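## Task

Close the lid of tip box TB4 and push its front edge fully down so it latches; it must stay shut without the robot holding it, and the gripper must release it and pull away at the end.

## Robot and tools

Robot: two arms, left_arm and right_arm, both mounted on a single upright column behind the near edge of the table. left_arm is the robot's own left and sits on the +y side; image left or right says nothing about which arm is which. Each arm ends in a two-finger gripper. The fingers point along the gripper's own +z axis and spread along its y axis. When fully closed the fingertips make one flat face, useful for pressing. The reported end_effector_position is the spot between the pads with fingers closed, under 1 cm behind the tips; closing moves the tips about 17 mm further out along +z. The tip box is loose on the base plate and must finish flat on it, not tilted or shifted off.

Scene frame (used in results): z = 0 is the table top, +z up, +x out over the table, origin 0.07 m behind the centre of the near table edge. The robot faces roughly +x, maybe slightly rotated about the column. Printed hand positions can be a little off, more so at long reach. Poses are given as position in metres plus quaternion in w, x, y, z order.

Row layout (shared by execute_actions and move): one flat list of 14 numbers covering both arms, each in [-1, 1]: dx, dy, dz, rx, ry, rz, opening for left_arm, then the same seven for right_arm. Always send all 14, even if one arm stays still. dx to rz are an offset, not a pose: they are expressed in that gripper's own axes and measured from its measured pose. Scale: 1.0 equals 0.6 m for dx, dy, dz and 180 degrees for rotation; rx, ry, rz form a single rotation vector. Opening is absolute, not an offset: +1 fully open (0.145 m), -1 closed. Closing fully takes about 0.5 s or more.

execute_actions(actions): a list of actions; each action is a table of up to 15 rows, one row per 1/30 s step. If fewer than 15 rows are given, the last row is held for the remaining steps. Each row's offset counts from the gripper's pose at the start of that action (for the first action of a call, the last pose shown in a result), not from the previous row. An empty list just returns state and images. Per step the command is clipped to 70 mm and 16 degrees from the measured pose, so big offsets may need several actions; after an action, an arm continues at most to its last clipped pose. Position is favoured over orientation if both cannot be met. Elbows never fully straighten.

move(target, speed, blocking): target is one 14-number row as above, offsets from the pose in the most recent result showing one. Each gripper travels in a straight line toward it; both arms finish together, lasting 0.5 to 10 s (cut off at 10 s). speed is m/s, 0.002 to 0.5, default 0.25; turning is capped at twice that in rad/s. Openings are sent at the start. Paths ignore obstacles and the other arm, and grippers can lag, drift and overshoot speed, notably near full extension. Faster contact hits harder, and aiming further beyond a contact presses harder. blocking=false returns after 0.5 s while motion continues; then only wait or stop are allowed until a result shows the move ended. The move: line reports the ending (done, off_target, moving, held, fault) and limits (paced = pose clipped; held = some steps blocked, after which the arm may surge). Distances to each target are listed.

wait(seconds): 0 to 10; arms keep their last command; returns early if a running move ends. stop(): brakes a running move; needs room, more when fast; fingers keep moving. zoom_image(camera, region): camera is cam_left_wrist or cam_right_wrist (both 504x504); region is [x0, y0, x1, y1] pixels from the top-left, at most 504 by 504. finished_scene(scene): ends the given scene (1 or 2) after the last command is held; the result tells whether it succeeded and gives the next task. It is irreversible.

Results: the state line lists each gripper's pose, grip_measured (actual finger opening on the command scale), Hand target lines (where the controller is currently driving each gripper), step readings for action calls with HELD marking restricted steps, 'pose unreachable' when the clearance check altered a command, and FAULT or MOTOR HOT lines. To hold something, command an opening well below grip_measured; roughly 10 N per pad maximum.

Pressing: since offsets come from the measured pose, repeating a small offset against a rigid surface does not push harder, but against something yielding it keeps going. An arm stalled by an object keeps pushing until given a new command. For an arm meant to stay put, send the offset back to its desired pose first, then zeros, always with its desired opening.

Avoid: knocking the box or anything off the table, tipping the box off the plate, slamming or very hard pushes, dropping held parts, and letting the arms collide or press on each other. Objects may occasionally be nudged or tugged by outside disturbances. Holding loads heats motors; MOTOR HOT appears from 85 °C, and at 100 °C the arm stops with an OVER-TEMPERATURE FAULT. Joint ranges (rad) per arm: shoulder pitch -1.396 (left) or -1.300 (right) to 2.000, shoulder roll -0.175 to 2.000, upper arm roll ±1.571, elbow 0 to 2.443, forearm roll ±1.571, wrist pitch ±0.785, wrist yaw ±1.571. Equal joint values on both arms mirror each other. Finish by releasing and withdrawing the gripper so the latched lid stays shut on its own.

Each tool is called in YAML: its name, and indented under it one key for each argument.

## Session

execute_actions:
  actions: []

Scene clock: 0.00 s.
left_arm: end_effector_position=(+0.1577, +0.4805, +0.2697) grip_measured=+1.00 end_effector_quat_wxyz=(-0.109, +0.884, -0.309, +0.333) | right_arm: end_effector_position=(+0.2053, -0.2378, +0.1021) grip_measured=+1.00 end_effector_quat_wxyz=(-0.095, +0.909, -0.010, +0.405)
Joint positions: left_arm=[ 0.849  1.763 -1.364  1.301  0.811 -0.165  0.663  0.145] | right_arm=[-0.719  0.259  0.378  1.739  0.459  0.321  0.301  0.145]
Joint velocities: left_arm=[ 0.011 -0.011 -0.012 -0.007  0.007 -0.037  0.022 -0.   ] | right_arm=[-0.011 -0.011 -0.012 -0.002 -0.022  0.037 -0.066  0.   ]
Motor temperatures (°C, as the motors report them): left_arm=[24 25 24 25 25 26 23] | right_arm=[24 24 23 27 23 26 25]
Hand target (left_arm): +0.158, +0.480, +0.270; -0.109, +0.884, -0.309, +0.333
Hand target (right_arm): +0.205, -0.238, +0.102; -0.095, +0.909, -0.010, +0.405

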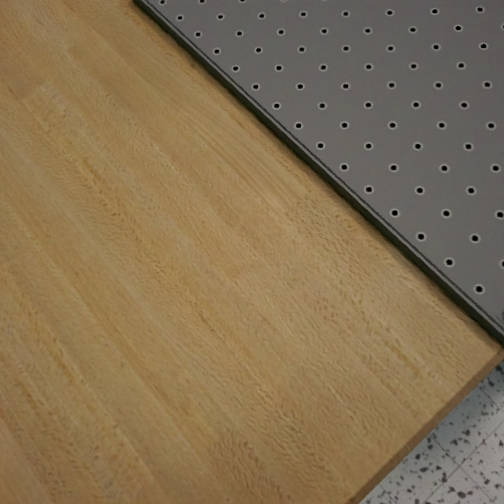

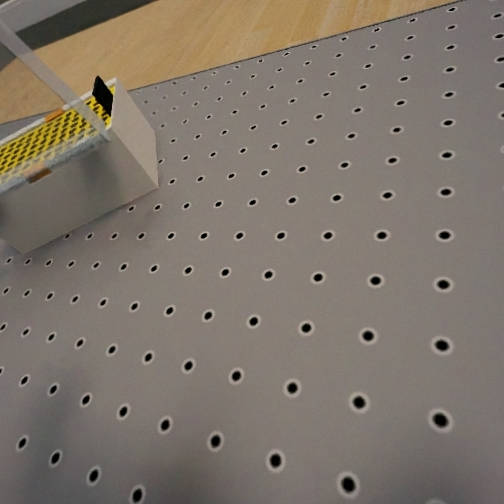

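move:
  target: [0.30,0.29,-0.058,0,0,-0.207,1, 0.15,-0.05,-0.2,0,0,0,1]

Scene clock: 7.77 s.
left_arm: end_effector_position=(+0.1597, +0.2350, +0.3205) grip_measured=+1.00 end_effector_quat_wxyz=(+0.095, +0.917, -0.104, +0.374) | right_arm: end_effector_position=(+0.1769, -0.2357, +0.2523) grip_measured=+1.00 end_effector_quat_wxyz=(-0.099, +0.908, -0.013, +0.407)
Joint positions: left_arm=[ 1.367  1.984 -1.577  2.429  1.575  0.596  0.001  0.145] | right_arm=[-1.056  0.212  0.845  2.418  0.797  0.771  0.294  0.145]
Joint velocities: left_arm=[-0.011  0.011 -0.002  0.002  0.022  0.007 -0.007 -0.   ] | right_arm=[-0.033  0.011  0.012  0.002 -0.022  0.007 -0.022 -0.   ]
Motor temperatures (°C, as the motors report them): left_arm=[24 25 24 25 25 26 23] | right_arm=[24 24 23 27 23 26 25]
Hand target (left_arm): +0.160, +0.234, +0.321; +0.098, +0.916, -0.103, +0.375
Hand target (right_arm): +0.177, -0.236, +0.252; -0.097, +0.909, -0.013, +0.406
Off the commanded pose (left_arm): 0.003 m, 15 deg.
Off the commanded pose (right_arm): 0.002 m, 1 deg.
joint sent to its limit (left arm) — the command would take joint 3 (upper arm roll) past its lower limit, joint 4 (elbow) past its upper limit and joint 5 (forearm roll) past its upper limit, so those joints were sent only as far as their limits.
joint sent to its limit (right arm) — the command would take joint 6 (wrist pitch) past its upper limit, so that joint was sent only as far as its limit.
move: off_target (left_arm)

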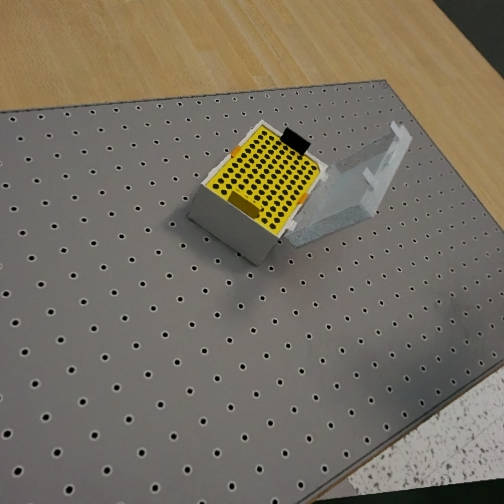

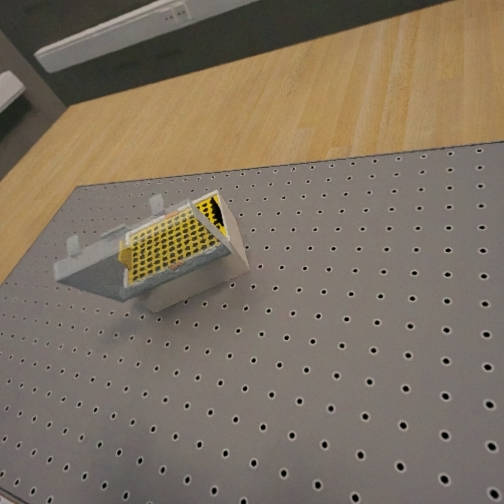

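execute_actions:
  actions:
    - [[0,0,0,0,0,0,-1,0,0,0,0,0,0,-1]]
    - [[0,0,0,0,0,0,-1,0,0,0,0,0,0,-1]]

Scene clock: 22.67 s.
left_arm: end_effector_position=(+0.1597, +0.2350, +0.3205) grip_measured=-1.00 end_effector_quat_wxyz=(+0.095, +0.917, -0.104, +0.374) | right_arm: end_effector_position=(+0.1769, -0.2357, +0.2523) grip_measured=-1.00 end_effector_quat_wxyz=(-0.099, +0.908, -0.013, +0.407)
Joint positions: left_arm=[ 1.367  1.984 -1.577  2.429  1.575  0.596  0.001  0.   ] | right_arm=[-1.056  0.212  0.845  2.418  0.797  0.771  0.294  0.   ]
Joint velocities: left_arm=[-0.033  0.011 -0.017 -0.012 -0.037 -0.022  0.066  0.   ] | right_arm=[-0.055  0.011 -0.007 -0.017  0.022 -0.007  0.007 -0.   ]
Motor temperatures (°C, as the motors report them): left_arm=[24 25 24 25 25 26 24] | right_arm=[25 24 23 27 23 26 25]
Hand target (left_arm): +0.160, +0.235, +0.321; +0.095, +0.917, -0.104, +0.374
Hand target (right_arm): +0.177, -0.236, +0.252; -0.099, +0.908, -0.013, +0.407
Off the commanded pose (left_arm): 0.000 m, 0 deg.
Off the commanded pose (right_arm): 0.000 m, 0 deg.
joint sent to its limit (left arm) — the command would take joint 4 (elbow) past its upper limit, so that joint was sent only as far as its limit.
Step readings (end_effector_position; steps 1 to 15: 1st action; 16 to 30: 2nd action):
0: left_arm (+0.1597, +0.2350, +0.3205) | right_arm (+0.1769, -0.2357, +0.2523)
1: left_arm (+0.1597, +0.2350, +0.3205) | right_arm (+0.1769, -0.2357, +0.2523)
2: left_arm (+0.1597, +0.2350, +0.3205) | right_arm (+0.1769, -0.2357, +0.2523)
4: left_arm (+0.1597, +0.2350, +0.3205) | right_arm (+0.1769, -0.2357, +0.2523)
8: left_arm (+0.1597, +0.2350, +0.3205) | right_arm (+0.1769, -0.2357, +0.2523)
15: left_arm (+0.1597, +0.2350, +0.3205) | right_arm (+0.1769, -0.2357, +0.2523)
16: left_arm (+0.1597, +0.2350, +0.3205) | right_arm (+0.1769, -0.2357, +0.2523)
17: left_arm (+0.1597, +0.2350, +0.3205) | right_arm (+0.1769, -0.2357, +0.2523)
19: left_arm (+0.1597, +0.2350, +0.3205) | right_arm (+0.1769, -0.2357, +0.2523)
23: left_arm (+0.1597, +0.2350, +0.3205) | right_arm (+0.1769, -0.2357, +0.2523)
30: end_effector_position above

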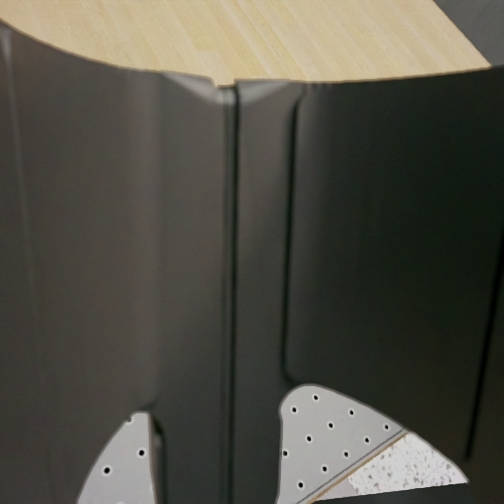

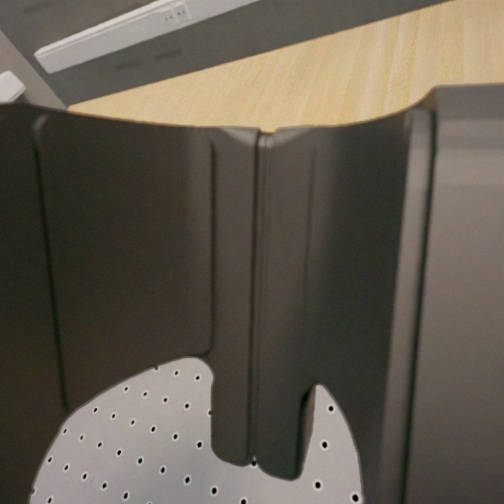

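move:
  target: [0.02,-0.075,0.175,0.03,0,-0.03,1, 0.037,-0.077,0.138,0,0,0,1]

Scene clock: 51.87 s.
left_arm: end_effector_position=(+0.2486, +0.2490, +0.2489) grip_measured=+1.00 end_effector_quat_wxyz=(+0.066, +0.925, -0.046, +0.370) | right_arm: end_effector_position=(+0.2517, -0.1804, +0.2254) grip_measured=+1.00 end_effector_quat_wxyz=(-0.097, +0.906, -0.014, +0.411)
Joint positions: left_arm=[ 0.532  1.379 -0.924  2.031  1.576  0.48  -0.329  0.145] | right_arm=[-0.618  0.489  0.276  2.303  0.995  0.773 -0.387  0.145]
Joint velocities: left_arm=[ 0.011  0.011 -0.002 -0.002  0.037 -0.022 -0.066  0.   ] | right_arm=[ 0.055 -0.011 -0.002 -0.002  0.007 -0.066 -0.095 -0.   ]
Motor temperatures (°C, as the motors report them): left_arm=[24 25 25 25 25 26 23] | right_arm=[25 24 23 27 23 26 25]
Hand target (left_arm): +0.249, +0.249, +0.249; +0.065, +0.926, -0.046, +0.370
Hand target (right_arm): +0.251, -0.181, +0.223; -0.095, +0.908, -0.015, +0.408
Off the commanded pose (left_arm): 0.003 m, 1 deg.
Off the commanded pose (right_arm): 0.003 m, 1 deg.
joint sent to its limit (left arm) — the command would take joint 5 (forearm roll) past its upper limit, so that joint was sent only as far as its limit.
joint sent to its limit (right arm) — the command would take joint 6 (wrist pitch) past its upper limit, so that joint was sent only as far as its limit.
move: done

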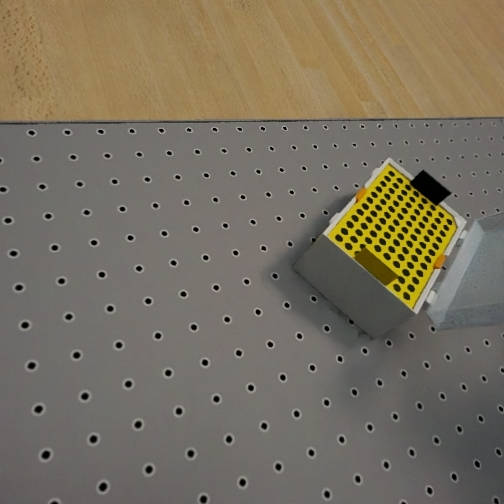

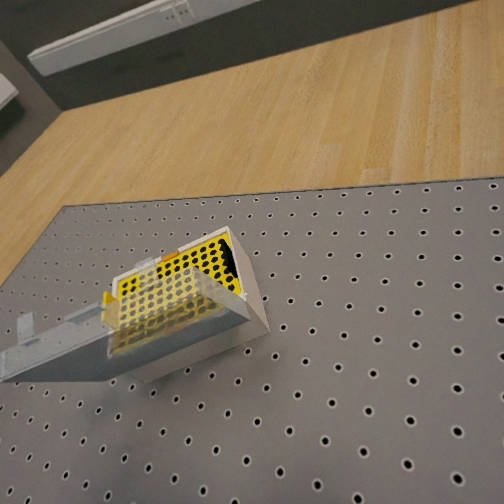

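move:
  target: [0.02,0,0,0,-0.15,0,1, 0.137,-0.067,-0.007,0,-0.17,0,1]

Scene clock: 71.43 s.
left_arm: end_effector_position=(+0.2592, +0.2487, +0.2590) grip_measured=+1.00 end_effector_quat_wxyz=(+0.091, +0.947, -0.145, +0.270) | right_arm: end_effector_position=(+0.3014, -0.1528, +0.2965) grip_measured=+1.00 end_effector_quat_wxyz=(-0.118, +0.891, +0.073, +0.431)
Joint positions: left_arm=[ 1.313  1.306 -1.573  1.854  1.576  0.772 -0.053  0.145] | right_arm=[-0.222  0.939  0.124  2.303  1.564  0.774 -0.714  0.145]
Joint velocities: left_arm=[-0.055 -0.055  0.007  0.022 -0.007 -0.022  0.007  0.   ] | right_arm=[ 0.143  0.055  0.012 -0.007 -0.066 -0.037  0.11  -0.   ]
Motor temperatures (°C, as the motors report them): left_arm=[24 25 25 25 25 26 23] | right_arm=[25 24 23 27 23 26 25]
Hand target (left_arm): +0.258, +0.248, +0.258; +0.094, +0.948, -0.146, +0.267
Hand target (right_arm): +0.301, -0.153, +0.296; -0.120, +0.892, +0.074, +0.430
Off the commanded pose (left_arm): 0.003 m, 18 deg; orientation clipped at the last step of the last action.
Off the commanded pose (right_arm): 0.003 m, 34 deg; orientation clipped at the last step of the last action.
joint sent to its limit (left arm) — the command would take joint 3 (upper arm roll) past its lower limit, joint 5 (forearm roll) past its upper limit and joint 6 (wrist pitch) past its upper limit, so those joints were sent only as far as their limits.
joint sent to its limit (right arm) — the command would take joint 5 (forearm roll) past its upper limit and joint 6 (wrist pitch) past its upper limit, so those joints were sent only as far as their limits.
move: off_target (left_arm, right_arm); limits=paced

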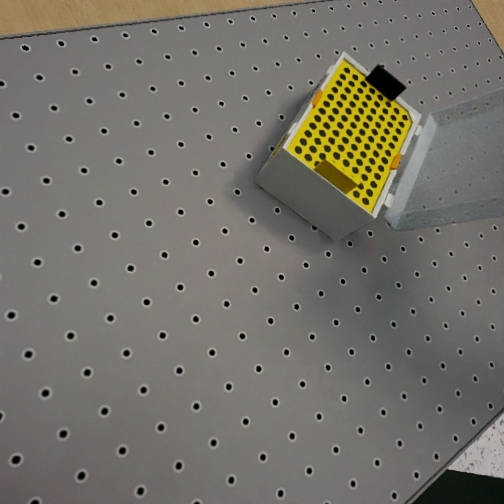

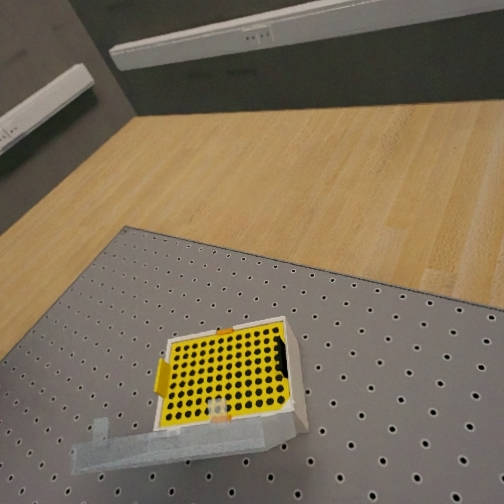

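move:
  target: [0,0,0,0,0,0,1, -0.207,-0.09,-0.092,0.065,0.03,-0.0,0]

Scene clock: 86.70 s.
left_arm: end_effector_position=(+0.2592, +0.2487, +0.2590) grip_measured=+1.00 end_effector_quat_wxyz=(+0.091, +0.947, -0.145, +0.270) | right_arm: end_effector_position=(+0.1679, -0.1163, +0.2390) grip_measured=+0.00 end_effector_quat_wxyz=(-0.221, +0.850, +0.117, +0.463)
Joint positions: left_arm=[ 1.313  1.306 -1.573  1.854  1.576  0.772 -0.053  0.145] | right_arm=[-1.189  0.624  0.14   2.435  0.687  0.133 -0.039  0.076]
Joint velocities: left_arm=[-0.011  0.055  0.002 -0.007 -0.081 -0.037  0.051  0.   ] | right_arm=[-0.033 -0.011 -0.007 -0.002  0.051  0.022 -0.037  0.   ]
Motor temperatures (°C, as the motors report them): left_arm=[25 25 25 25 25 26 24] | right_arm=[25 25 23 27 23 26 25]
Hand target (left_arm): +0.259, +0.249, +0.259; +0.091, +0.947, -0.145, +0.270
Hand target (right_arm): +0.168, -0.116, +0.240; -0.222, +0.849, +0.118, +0.465
Off the commanded pose (left_arm): 0.000 m, 0 deg.
Off the commanded pose (right_arm): 0.004 m, 1 deg.
joint sent to its limit (left arm) — the command would take joint 5 (forearm roll) past its upper limit, so that joint was sent only as far as its limit.
joint sent to its limit (right arm) — the command would take joint 4 (elbow) past its upper limit, so that joint was sent only as far as its limit.
move: off_target (right_arm)

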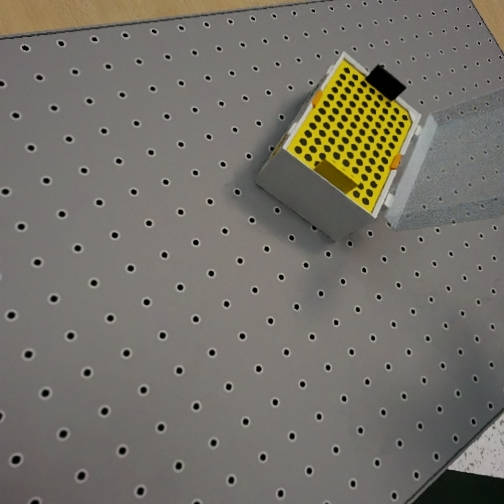

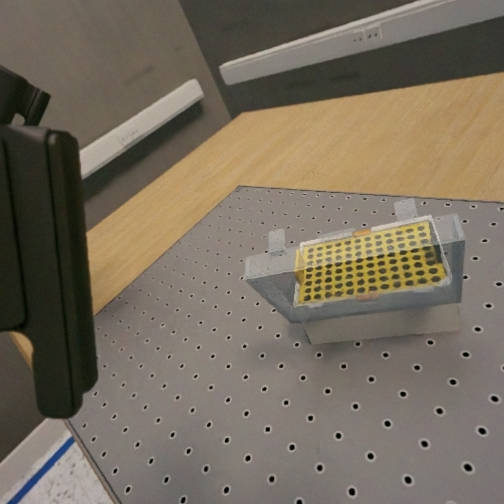

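move:
  target: [0,0,0,0,0,0,1, -0.125,0.027,0.117,0,0,-0.08,0]
  speed: 0.15

Scene clock: 92.10 s.
left_arm: end_effector_position=(+0.2592, +0.2487, +0.2590) grip_measured=+1.00 end_effector_quat_wxyz=(+0.091, +0.947, -0.145, +0.270) | right_arm: end_effector_position=(+0.1847, -0.0979, +0.1382) grip_measured=+0.00 end_effector_quat_wxyz=(-0.160, +0.829, +0.226, +0.485)
Joint positions: left_arm=[ 1.313  1.306 -1.573  1.854  1.576  0.772 -0.053  0.145] | right_arm=[-0.758  0.557 -0.251  1.938  0.308 -0.016 -0.04   0.076]
Joint velocities: left_arm=[ 0.055  0.011 -0.017  0.002 -0.022 -0.066  0.037  0.   ] | right_arm=[-0.033  0.011  0.002 -0.022  0.007  0.007  0.007  0.   ]
Motor temperatures (°C, as the motors report them): left_arm=[25 25 25 25 25 26 24] | right_arm=[25 25 23 27 23 26 25]
Hand target (left_arm): +0.259, +0.249, +0.259; +0.091, +0.947, -0.145, +0.270
Hand target (right_arm): +0.185, -0.098, +0.138; -0.160, +0.829, +0.225, +0.486
Off the commanded pose (left_arm): 0.000 m, 0 deg.
Off the commanded pose (right_arm): 0.002 m, 0 deg.
joint sent to its limit (left arm) — the command would take joint 5 (forearm roll) past its upper limit, so that joint was sent only as far as its limit.
move: done

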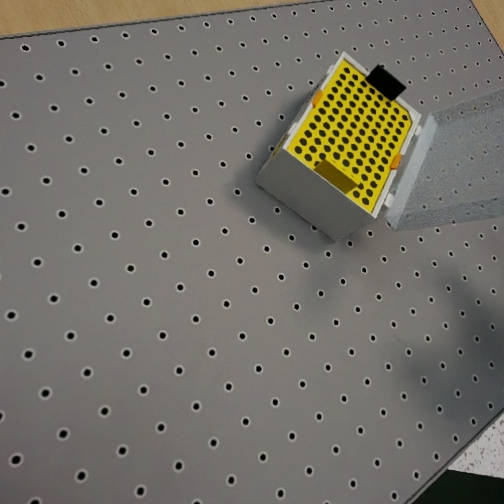

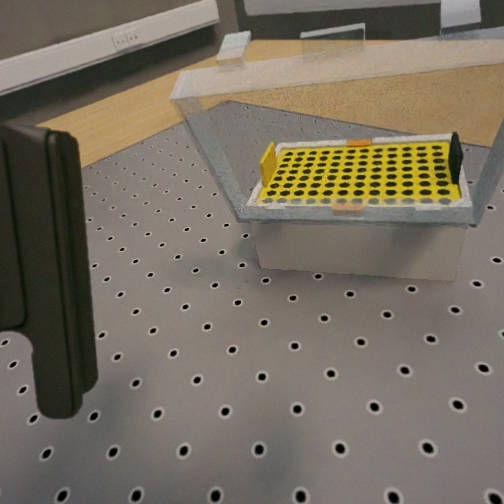

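move:
  target: [0,0,0,0,0,0,1, 0.065,0,0.116,0,0,0,0]
  speed: 0.05

Scene clock: 97.73 s.
left_arm: end_effector_position=(+0.2592, +0.2487, +0.2590) grip_measured=+1.00 end_effector_quat_wxyz=(+0.091, +0.947, -0.145, +0.270) | right_arm: end_effector_position=(+0.2557, -0.0587, +0.1414) grip_measured=+0.00 end_effector_quat_wxyz=(-0.156, +0.827, +0.225, +0.491)
Joint positions: left_arm=[ 1.313  1.306 -1.573  1.854  1.576  0.772 -0.053  0.145] | right_arm=[-0.38   0.434 -0.346  1.829  0.311  0.234 -0.04   0.076]
Joint velocities: left_arm=[ 0.011 -0.055  0.007 -0.002 -0.007  0.022  0.022 -0.   ] | right_arm=[-0.011  0.011  0.002 -0.027  0.022 -0.051  0.022 -0.   ]
Motor temperatures (°C, as the motors report them): left_arm=[25 25 25 25 25 26 24] | right_arm=[25 25 23 27 23 26 25]
Hand target (left_arm): +0.259, +0.249, +0.259; +0.091, +0.947, -0.145, +0.270
Hand target (right_arm): +0.254, -0.058, +0.139; -0.157, +0.830, +0.225, +0.486
Off the commanded pose (left_arm): 0.000 m, 0 deg.
Off the commanded pose (right_arm): 0.005 m, 1 deg.
joint sent to its limit (left arm) — the command would take joint 5 (forearm roll) past its upper limit, so that joint was sent only as far as its limit.
move: off_target (right_arm)

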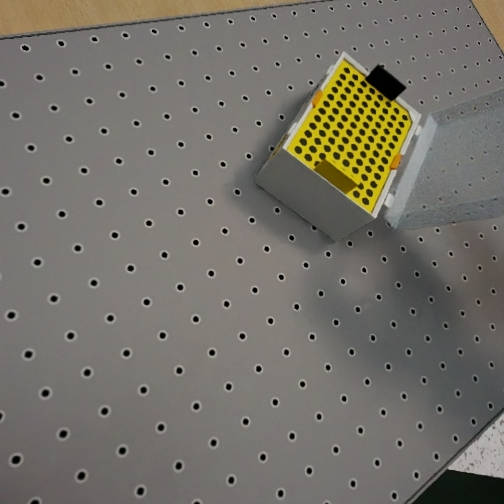

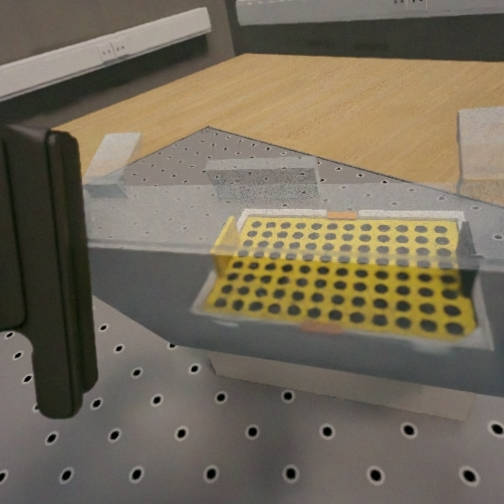

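move:
  target: [0,0,0,0,0,0,1, 0.02,0,0.075,0,0,0,0]
  speed: 0.04

Scene clock: 104.17 s.
left_arm: end_effector_position=(+0.2592, +0.2487, +0.2590) grip_measured=+1.00 end_effector_quat_wxyz=(+0.091, +0.947, -0.145, +0.270) | right_arm: end_effector_position=(+0.2968, -0.0363, +0.1340) grip_measured=+0.00 end_effector_quat_wxyz=(-0.155, +0.824, +0.222, +0.497)
Joint positions: left_arm=[ 1.313  1.306 -1.573  1.854  1.576  0.772 -0.053  0.145] | right_arm=[-0.164  0.354 -0.41   1.654  0.311  0.265 -0.04   0.076]
Joint velocities: left_arm=[-0.033  0.033 -0.007 -0.002 -0.051 -0.007 -0.007  0.   ] | right_arm=[-0.077  0.099 -0.007  0.002  0.051  0.051 -0.007 -0.   ]
Motor temperatures (°C, as the motors report them): left_arm=[25 25 25 25 25 26 23] | right_arm=[25 25 23 27 23 26 25]
Hand target (left_arm): +0.259, +0.249, +0.259; +0.091, +0.947, -0.145, +0.270
Hand target (right_arm): +0.295, -0.036, +0.131; -0.154, +0.828, +0.224, +0.491
Off the commanded pose (left_arm): 0.000 m, 0 deg.
Off the commanded pose (right_arm): 0.005 m, 1 deg.
joint sent to its limit (left arm) — the command would take joint 5 (forearm roll) past its upper limit, so that joint was sent only as far as its limit.
move: off_target (right_arm)

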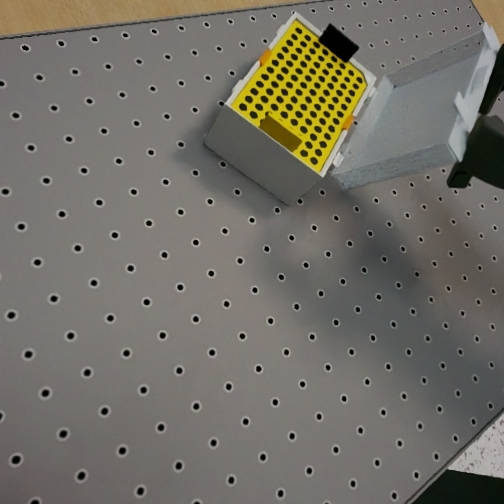

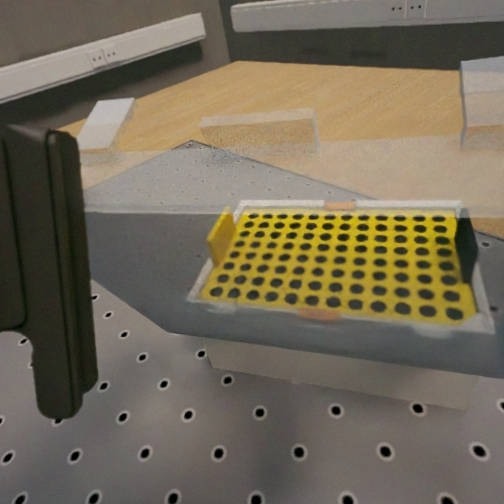

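move:
  target: [-0.072,0.107,0.307,-0.15,0.163,0.17,1, -0.015,0,-0.03,0,0,0,0]
  speed: 0.15

Scene clock: 122.80 s.
left_arm: end_effector_position=(+0.2895, +0.1504, +0.0875) grip_measured=+1.00 end_effector_quat_wxyz=(+0.262, +0.732, -0.421, +0.468) | right_arm: end_effector_position=(+0.2788, -0.0452, +0.1334) grip_measured=+0.00 end_effector_quat_wxyz=(-0.157, +0.825, +0.224, +0.495)
Joint positions: left_arm=[ 0.722  0.557 -1.575  0.717  0.966 -0.542  0.687  0.145] | right_arm=[-0.251  0.388 -0.393  1.714  0.311  0.238 -0.04   0.076]
Joint velocities: left_arm=[ 0.011 -0.055 -0.007 -0.012  0.007 -0.051 -0.022 -0.   ] | right_arm=[-0.011  0.011  0.007 -0.007 -0.007  0.051  0.022 -0.   ]
Motor temperatures (°C, as the motors report them): left_arm=[25 25 26 25 25 26 24] | right_arm=[25 24 23 28 23 26 25]
Hand target (left_arm): +0.289, +0.151, +0.088; +0.263, +0.731, -0.421, +0.468
Hand target (right_arm): +0.279, -0.046, +0.134; -0.156, +0.824, +0.223, +0.497
Off the commanded pose (left_arm): 0.003 m, 1 deg.
Off the commanded pose (right_arm): 0.002 m, 0 deg.
move: done

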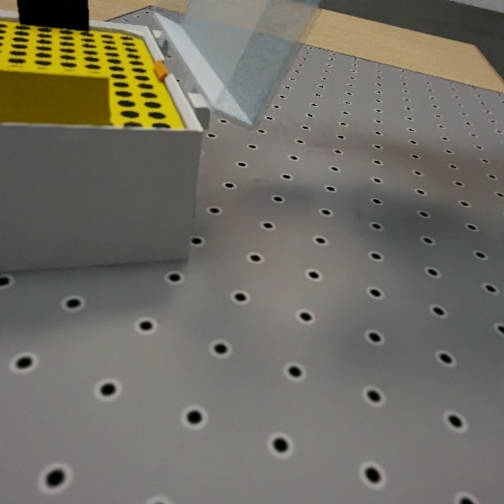

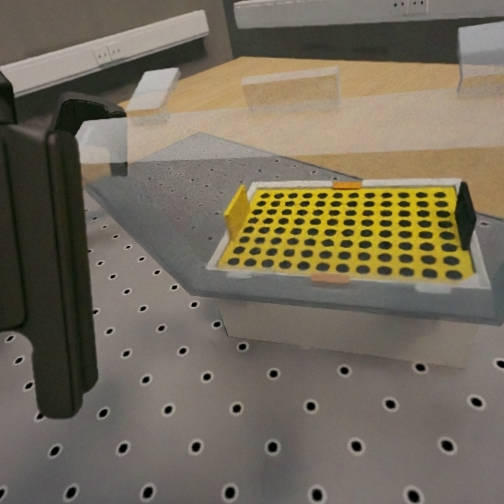

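move:
  target: [0,-0.045,0.08,0,0,0,1, 0,0,0,0,0,0,0]
  speed: 0.08

Scene clock: 127.03 s.
left_arm: end_effector_position=(+0.3335, +0.1254, +0.0692) grip_measured=+1.00 end_effector_quat_wxyz=(+0.241, +0.742, -0.418, +0.465) | right_arm: end_effector_position=(+0.2788, -0.0452, +0.1334) grip_measured=+0.00 end_effector_quat_wxyz=(-0.157, +0.825, +0.224, +0.495)
Joint positions: left_arm=[ 0.758  0.114 -1.513  0.021  1.033 -0.623  0.92   0.145] | right_arm=[-0.251  0.388 -0.393  1.714  0.311  0.238 -0.04   0.076]
Joint velocities: left_arm=[ 0.077 -0.033  0.007 -0.007 -0.051  0.007  0.051 -0.   ] | right_arm=[-0.011  0.011 -0.017  0.007 -0.022  0.037  0.007  0.   ]
Motor temperatures (°C, as the motors report them): left_arm=[25 25 25 25 25 26 24] | right_arm=[25 24 23 28 23 26 25]
Hand target (left_arm): +0.334, +0.126, +0.069; +0.238, +0.743, -0.418, +0.464
Hand target (right_arm): +0.279, -0.045, +0.133; -0.157, +0.825, +0.224, +0.495
Off the commanded pose (left_arm): 0.003 m, 3 deg.
Off the commanded pose (right_arm): 0.000 m, 0 deg.
elbow stopped short (left arm): the move would have taken joint 4 (elbow) straighter than the controller allows; a more bent joint 4 avoids this.
move: off_target (left_arm)

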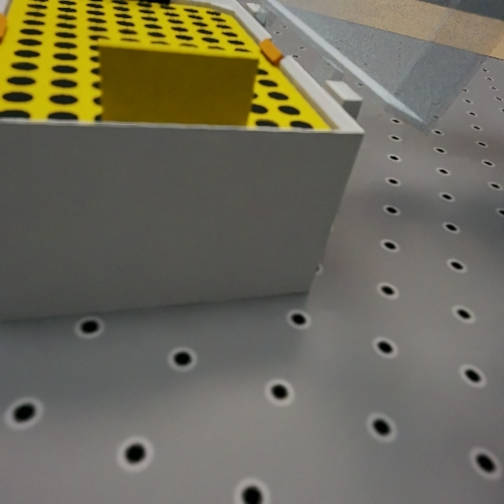

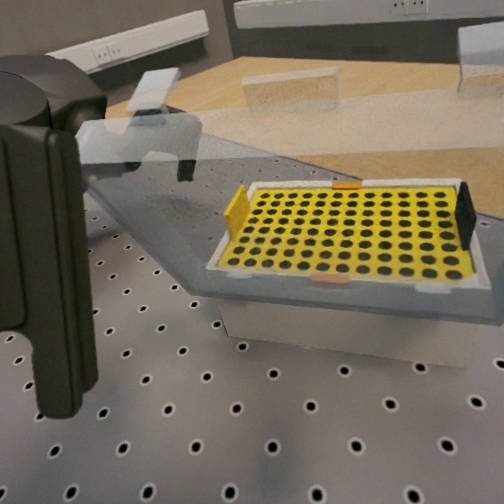

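move:
  target: [0.04,0,0.015,0,-0.13,0,1, 0,0,0,0,0,0,0]
  speed: 0.1

Scene clock: 137.40 s.
left_arm: end_effector_position=(+0.3432, +0.1077, +0.0859) grip_measured=+1.00 end_effector_quat_wxyz=(+0.158, +0.820, -0.457, +0.306) | right_arm: end_effector_position=(+0.2788, -0.0452, +0.1334) grip_measured=+0.00 end_effector_quat_wxyz=(-0.157, +0.825, +0.224, +0.495)
Joint positions: left_arm=[ 0.915  0.348 -1.576  0.759  0.761  0.122  0.537  0.145] | right_arm=[-0.251  0.388 -0.393  1.714  0.311  0.238 -0.04   0.076]
Joint velocities: left_arm=[-0.011 -0.055  0.002 -0.002 -0.007  0.037 -0.007  0.   ] | right_arm=[-0.033  0.011 -0.002  0.007  0.022 -0.037 -0.037  0.   ]
Motor temperatures (°C, as the motors report them): left_arm=[26 25 25 25 25 26 24] | right_arm=[25 24 23 28 23 26 25]
Hand target (left_arm): +0.343, +0.109, +0.085; +0.155, +0.821, -0.457, +0.305
Hand target (right_arm): +0.279, -0.045, +0.133; -0.157, +0.825, +0.224, +0.495
Off the commanded pose (left_arm): 0.002 m, 1 deg.
Off the commanded pose (right_arm): 0.000 m, 0 deg.
move: done

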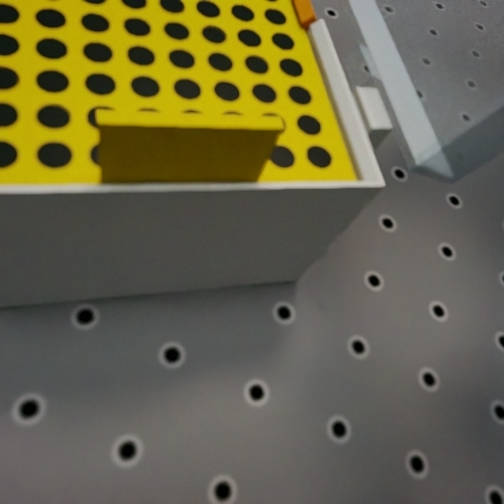

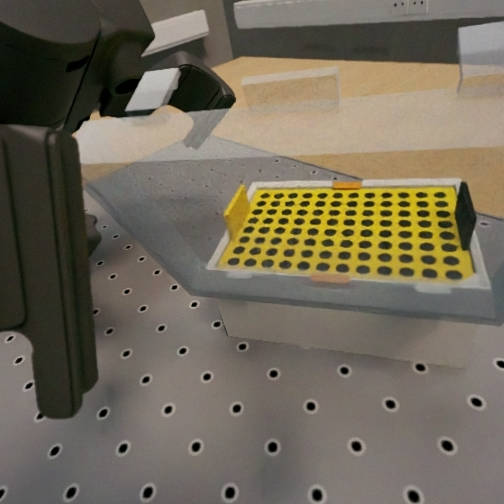

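move:
  target: [0.018,-0.02,0.08,0,0,0,1, 0,0,0,0,0,0,0]
  speed: 0.05

Scene clock: 143.70 s.
left_arm: end_effector_position=(+0.3742, +0.0797, +0.0602) grip_measured=+1.00 end_effector_quat_wxyz=(+0.128, +0.824, -0.450, +0.320) | right_arm: end_effector_position=(+0.2788, -0.0452, +0.1334) grip_measured=+0.00 end_effector_quat_wxyz=(-0.157, +0.825, +0.224, +0.495)
Joint positions: left_arm=[ 0.889 -0.102 -1.576  0.022  0.745 -0.104  0.647  0.145] | right_arm=[-0.251  0.388 -0.393  1.714  0.311  0.238 -0.04   0.076]
Joint velocities: left_arm=[-0.011  0.033 -0.002 -0.002  0.022 -0.007  0.037 -0.   ] | right_arm=[-0.055 -0.055 -0.002 -0.012 -0.037  0.037  0.037 -0.   ]
Motor temperatures (°C, as the motors report them): left_arm=[26 25 25 25 25 26 24] | right_arm=[25 24 23 28 23 26 25]
Hand target (left_arm): +0.374, +0.081, +0.059; +0.124, +0.825, -0.449, +0.319
Hand target (right_arm): +0.279, -0.045, +0.133; -0.157, +0.825, +0.224, +0.495
Off the commanded pose (left_arm): 0.004 m, 4 deg.
Off the commanded pose (right_arm): 0.000 m, 0 deg.
elbow stopped short (left arm): the move would have taken joint 4 (elbow) straighter than the controller allows; a more bent joint 4 avoids this.
move: off_target (left_arm)

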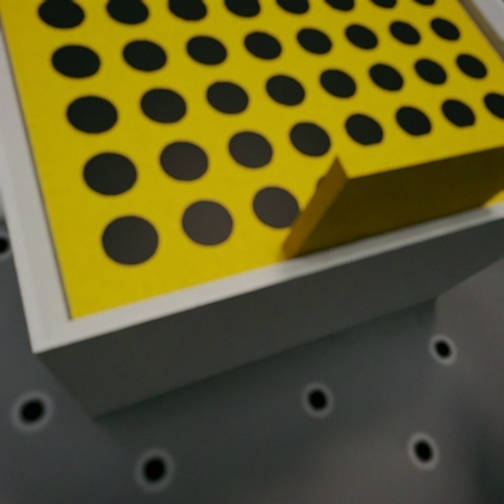

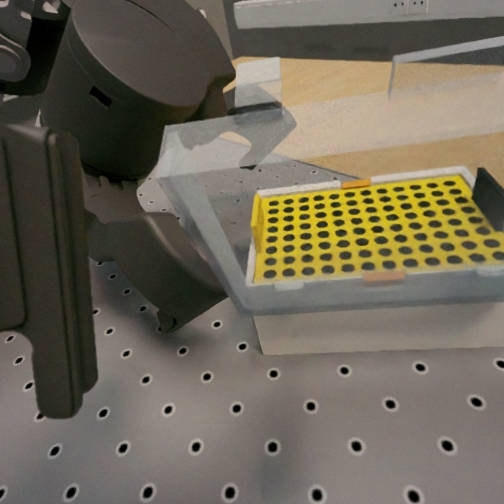

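move:
  target: [-0.02,0.06,0.01,0,0,0,1, -0.015,0,-0.04,0,0,0,0]
  speed: 0.05

Scene clock: 150.30 s.
left_arm: end_effector_position=(+0.3420, +0.0629, +0.0457) grip_measured=+1.00 end_effector_quat_wxyz=(+0.133, +0.823, -0.449, +0.320) | right_arm: end_effector_position=(+0.2558, -0.0573, +0.1352) grip_measured=+0.00 end_effector_quat_wxyz=(-0.158, +0.826, +0.225, +0.492)
Joint positions: left_arm=[ 0.811  0.113 -1.576  0.51   0.723  0.046  0.415  0.145] | right_arm=[-0.369  0.433 -0.362  1.793  0.311  0.202 -0.04   0.076]
Joint velocities: left_arm=[-0.011 -0.033 -0.027 -0.002 -0.007 -0.037  0.022  0.   ] | right_arm=[ 0.099 -0.077 -0.017 -0.012  0.022  0.022 -0.037  0.   ]
Motor temperatures (°C, as the motors report them): left_arm=[26 25 25 25 25 26 24] | right_arm=[25 24 23 28 23 26 25]
Hand target (left_arm): +0.342, +0.064, +0.045; +0.129, +0.824, -0.449, +0.319
Hand target (right_arm): +0.257, -0.058, +0.137; -0.158, +0.825, +0.224, +0.495
Off the commanded pose (left_arm): 0.002 m, 1 deg.
Off the commanded pose (right_arm): 0.002 m, 0 deg.
move: done

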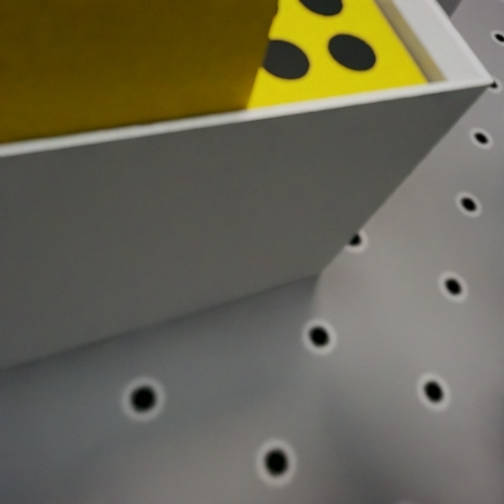

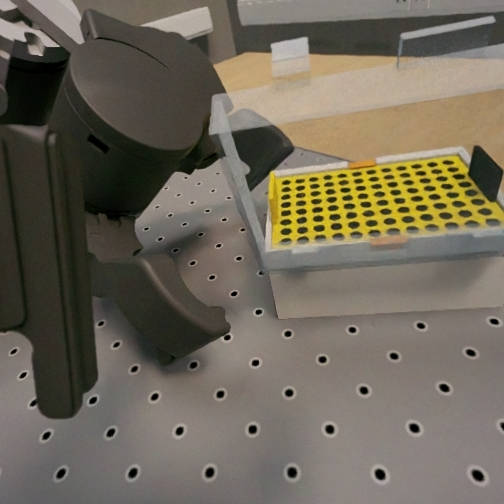

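move:
  target: [0,-0.015,0,0.054,-0.006,-0.063,1, 0,0,0,0,0,0,0]
  speed: 0.08

Scene clock: 160.47 s.
left_arm: end_effector_position=(+0.3497, +0.0671, +0.0469) grip_measured=+1.00 end_effector_quat_wxyz=(+0.091, +0.874, -0.341, +0.335) | right_arm: end_effector_position=(+0.2558, -0.0573, +0.1352) grip_measured=+0.00 end_effector_quat_wxyz=(-0.158, +0.826, +0.225, +0.492)
Joint positions: left_arm=[ 0.762  0.141 -1.485  0.642  0.815  0.195  0.16   0.145] | right_arm=[-0.369  0.433 -0.362  1.793  0.311  0.202 -0.04   0.076]
Joint velocities: left_arm=[-0.033  0.033 -0.027  0.002 -0.066 -0.007 -0.095  0.   ] | right_arm=[-0.033  0.099 -0.012 -0.002 -0.022 -0.066  0.051 -0.   ]
Motor temperatures (°C, as the motors report them): left_arm=[26 25 25 26 25 26 24] | right_arm=[25 24 23 28 23 26 25]
Hand target (left_arm): +0.349, +0.068, +0.046; +0.089, +0.876, -0.338, +0.333
Hand target (right_arm): +0.256, -0.057, +0.135; -0.158, +0.826, +0.225, +0.492
Off the commanded pose (left_arm): 0.001 m, 0 deg.
Off the commanded pose (right_arm): 0.000 m, 0 deg.
move: done

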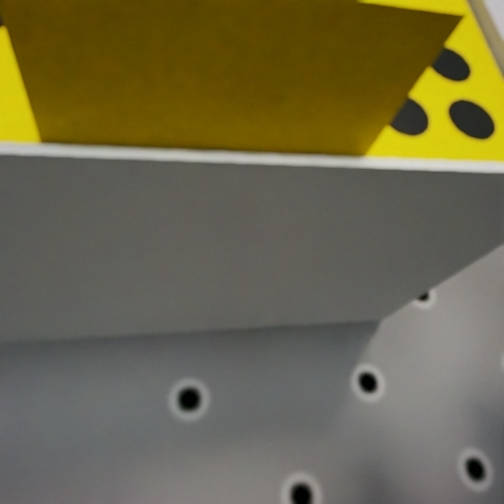

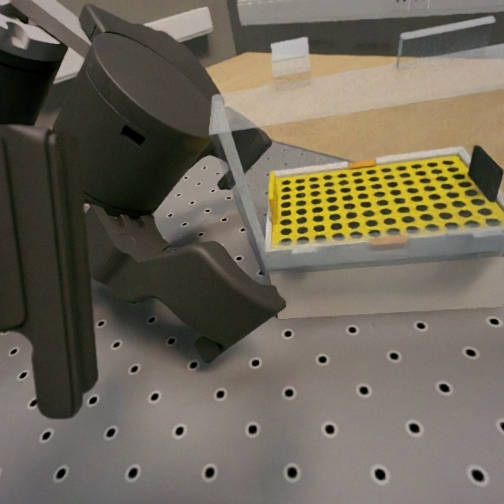

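move:
  target: [0.012,0,0.02,0,0.08,0,1, 0,0,0,0,0,0,0]
  speed: 0.05

Scene clock: 168.10 s.
left_arm: end_effector_position=(+0.3615, +0.0597, +0.0443) grip_measured=+1.00 end_effector_quat_wxyz=(+0.128, +0.825, -0.327, +0.443) | right_arm: end_effector_position=(+0.2558, -0.0573, +0.1352) grip_measured=+0.00 end_effector_quat_wxyz=(-0.158, +0.826, +0.225, +0.492)
Joint positions: left_arm=[ 0.711  0.017 -1.483  0.313  0.84  -0.234  0.269  0.145] | right_arm=[-0.369  0.433 -0.362  1.793  0.311  0.202 -0.04   0.076]
Joint velocities: left_arm=[ 0.077 -0.011  0.002 -0.017 -0.022 -0.007  0.007  0.   ] | right_arm=[-0.077  0.011 -0.017  0.007  0.051  0.007  0.007 -0.   ]
Motor temperatures (°C, as the motors report them): left_arm=[26 25 25 26 25 26 24] | right_arm=[25 24 23 28 23 26 25]
Hand target (left_arm): +0.360, +0.059, +0.043; +0.132, +0.825, -0.327, +0.442
Hand target (right_arm): +0.256, -0.057, +0.135; -0.158, +0.826, +0.225, +0.492
Off the commanded pose (left_arm): 0.003 m, 1 deg.
Off the commanded pose (right_arm): 0.000 m, 0 deg.
move: done

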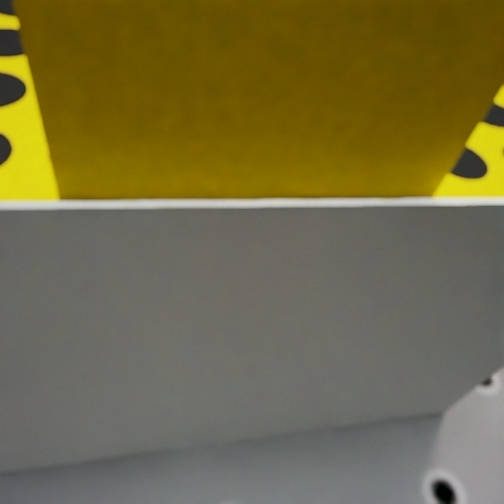

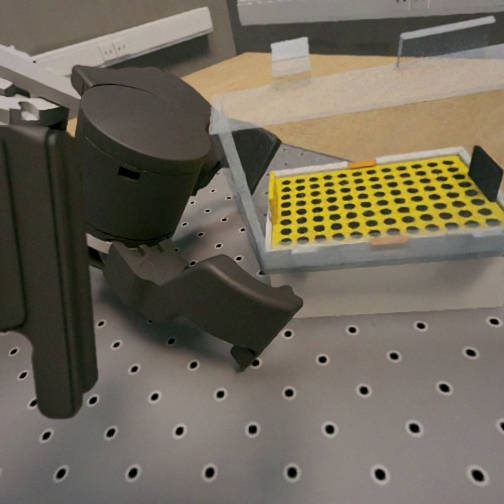

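Close slowly.

execute_actions:
  actions:
    - [[0,0,0,0,0,0,0.7,0,0,0,0,0,0,0]]
    - [[0,0,0,0,0,0,0.4,0,0,0,0,0,0,0]]
    - [[0,0,0,0,0,0,0.2,0,0,0,0,0,0,0]]
    - [[0,0,0,0,0,0,-0.2,0,0,0,0,0,0,0]]

Scene clock: 173.13 s.
left_arm: end_effector_position=(+0.3618, +0.0596, +0.0448) grip_measured=+0.34 end_effector_quat_wxyz=(+0.129, +0.824, -0.327, +0.445) | right_arm: end_effector_position=(+0.2558, -0.0573, +0.1352) grip_measured=+0.00 end_effector_quat_wxyz=(-0.158, +0.826, +0.225, +0.492)
Joint positions: left_arm=[ 0.711  0.017 -1.483  0.313  0.842 -0.237  0.269  0.101] | right_arm=[-0.369  0.433 -0.362  1.793  0.311  0.202 -0.04   0.076]
Joint velocities: left_arm=[ 0.011  0.055  0.002 -0.017 -0.022  0.007  0.037 -0.   ] | right_arm=[-0.077 -0.033  0.002 -0.002  0.022 -0.007  0.022 -0.   ]
Motor temperatures (°C, as the motors report them): left_arm=[26 25 25 26 25 26 24] | right_arm=[25 24 23 28 23 26 25]
Hand target (left_arm): +0.362, +0.060, +0.045; +0.129, +0.824, -0.327, +0.444
Hand target (right_arm): +0.256, -0.057, +0.135; -0.158, +0.826, +0.225, +0.492
Off the commanded pose (left_arm): 0.000 m, 0 deg.
Off the commanded pose (right_arm): 0.000 m, 0 deg.
Step readings (end_effector_position; steps 1 to 15: 1st action; 16 to 30: 2nd action; 31 to 45: 3rd action; 46 to 60: 4th action):
0: left_arm (+0.3615, +0.0597, +0.0444) | right_arm (+0.2558, -0.0573, +0.1352)
1: left_arm (+0.3615, +0.0597, +0.0444) | right_arm (+0.2558, -0.0573, +0.1352)
2: left_arm (+0.3615, +0.0597, +0.0444) | right_arm (+0.2558, -0.0573, +0.1352)
4: left_arm (+0.3615, +0.0597, +0.0444) | right_arm (+0.2558, -0.0573, +0.1352)
8: left_arm (+0.3615, +0.0597, +0.0444) | right_arm (+0.2558, -0.0573, +0.1352)
15: left_arm (+0.3615, +0.0597, +0.0444) | right_arm (+0.2558, -0.0573, +0.1352)
16: left_arm (+0.3615, +0.0597, +0.0444) | right_arm (+0.2558, -0.0573, +0.1352)
17: left_arm (+0.3615, +0.0597, +0.0444) | right_arm (+0.2558, -0.0573, +0.1352)
19: left_arm (+0.3615, +0.0597, +0.0444) | right_arm (+0.2558, -0.0573, +0.1352)
23: left_arm (+0.3615, +0.0597, +0.0444) | right_arm (+0.2558, -0.0573, +0.1352)
30: left_arm (+0.3615, +0.0597, +0.0444) | right_arm (+0.2558, -0.0573, +0.1352)
31: left_arm (+0.3616, +0.0599, +0.0445) | right_arm (+0.2558, -0.0573, +0.1352)
32: left_arm (+0.3617, +0.0596, +0.0447) | right_arm (+0.2558, -0.0573, +0.1352)
34: left_arm (+0.3617, +0.0596, +0.0447) | right_arm (+0.2558, -0.0573, +0.1352)
38: left_arm (+0.3617, +0.0596, +0.0447) | right_arm (+0.2558, -0.0573, +0.1352)
45: left_arm (+0.3617, +0.0596, +0.0447) | right_arm (+0.2558, -0.0573, +0.1352)
46: left_arm (+0.3618, +0.0596, +0.0448) | right_arm (+0.2558, -0.0573, +0.1352)
47: left_arm (+0.3618, +0.0596, +0.0448) | right_arm (+0.2558, -0.0573, +0.1352)
49: left_arm (+0.3618, +0.0596, +0.0448) | right_arm (+0.2558, -0.0573, +0.1352)
53: left_arm (+0.3618, +0.0596, +0.0448) | right_arm (+0.2558, -0.0573, +0.1352)
60: end_effector_position above

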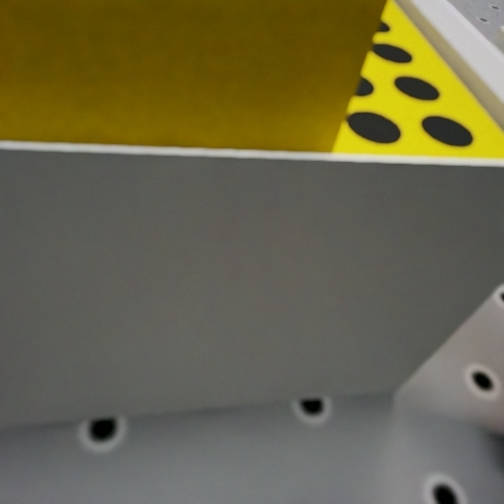

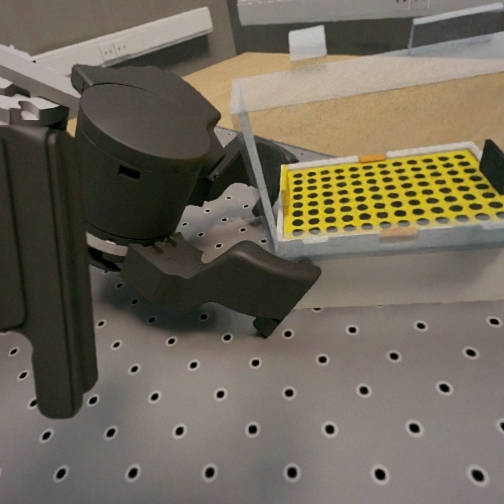

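move:
  target: [-0.035,0.003,-0.057,-0.068,0.005,0.047,0.0, -0.015,0,-0.04,0,0,0,0]
  speed: 0.05

Scene clock: 183.10 s.
left_arm: end_effector_position=(+0.3358, +0.0819, +0.0524) grip_measured=+0.23 end_effector_quat_wxyz=(+0.188, +0.773, -0.422, +0.435) | right_arm: end_effector_position=(+0.2332, -0.0695, +0.1374) grip_measured=+0.00 end_effector_quat_wxyz=(-0.159, +0.827, +0.226, +0.490)
Joint positions: left_arm=[ 0.738  0.183 -1.572  0.425  0.832 -0.364  0.479  0.092] | right_arm=[-0.489  0.475 -0.329  1.86   0.311  0.153 -0.04   0.076]
Joint velocities: left_arm=[-0.077 -0.033  0.007 -0.002  0.007 -0.022 -0.095 -0.   ] | right_arm=[-0.099  0.033  0.002 -0.017  0.007 -0.066  0.022  0.   ]
Motor temperatures (°C, as the motors report them): left_arm=[26 25 25 26 25 26 24] | right_arm=[25 24 23 29 23 26 25]
Hand target (left_arm): +0.331, +0.085, +0.047; +0.186, +0.775, -0.431, +0.423
Hand target (right_arm): +0.234, -0.070, +0.139; -0.159, +0.826, +0.225, +0.492
Off the commanded pose (left_arm): 0.008 m, 2 deg.
Off the commanded pose (right_arm): 0.002 m, 0 deg.
joint sent to its limit (left arm) — the command would take joint 3 (upper arm roll) past its lower limit, so that joint was sent only as far as its limit.
move: off_target (left_arm)

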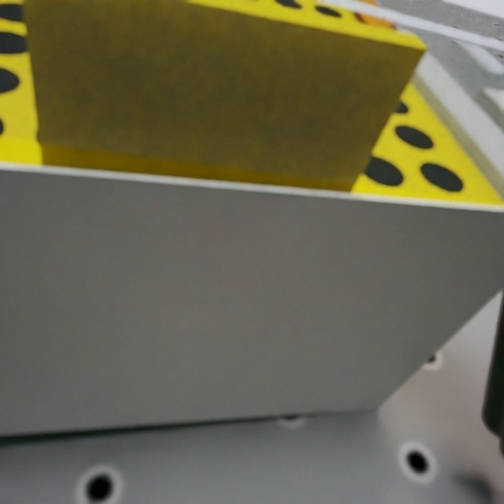

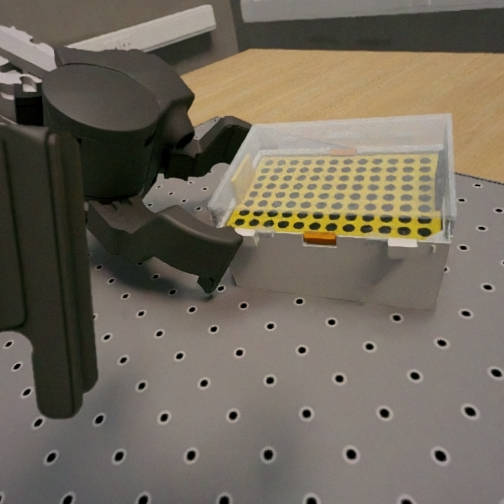

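move:
  target: [0,0,0,0,0,0,0.0, 0.2,-0.033,0.21,0,-0.13,0,0]
  speed: 0.15

Scene clock: 189.43 s.
left_arm: end_effector_position=(+0.3359, +0.0817, +0.0527) grip_measured=+0.23 end_effector_quat_wxyz=(+0.188, +0.772, -0.421, +0.436) | right_arm: end_effector_position=(+0.3735, +0.0266, +0.1870) grip_measured=+0.00 end_effector_quat_wxyz=(-0.110, +0.911, +0.239, +0.317)
Joint positions: left_arm=[ 0.738  0.183 -1.572  0.425  0.834 -0.365  0.479  0.092] | right_arm=[ 0.743  0.392 -1.017  1.438  1.352  0.773 -0.666  0.076]
Joint velocities: left_arm=[ 0.033  0.011  0.012  0.002  0.037 -0.022 -0.022 -0.   ] | right_arm=[-0.055  0.055  0.007  0.012  0.081 -0.022  0.051  0.   ]
Motor temperatures (°C, as the motors report them): left_arm=[26 25 25 26 25 26 24] | right_arm=[25 24 23 29 23 26 25]
Hand target (left_arm): +0.336, +0.082, +0.052; +0.188, +0.773, -0.422, +0.435
Hand target (right_arm): +0.373, +0.025, +0.184; -0.105, +0.913, +0.239, +0.314
Off the commanded pose (left_arm): 0.000 m, 0 deg.
Off the commanded pose (right_arm): 0.011 m, 2 deg.
joint sent to its limit (right arm) — the command would take joint 6 (wrist pitch) past its upper limit, so that joint was sent only as far as its limit.
move: off_target (right_arm)

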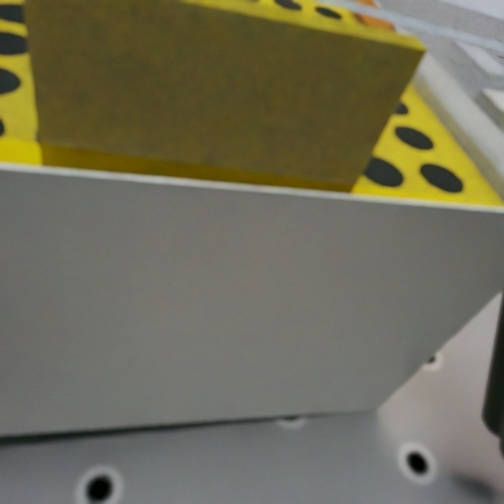

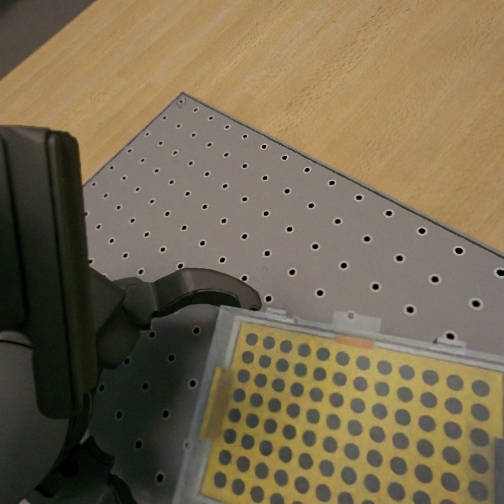

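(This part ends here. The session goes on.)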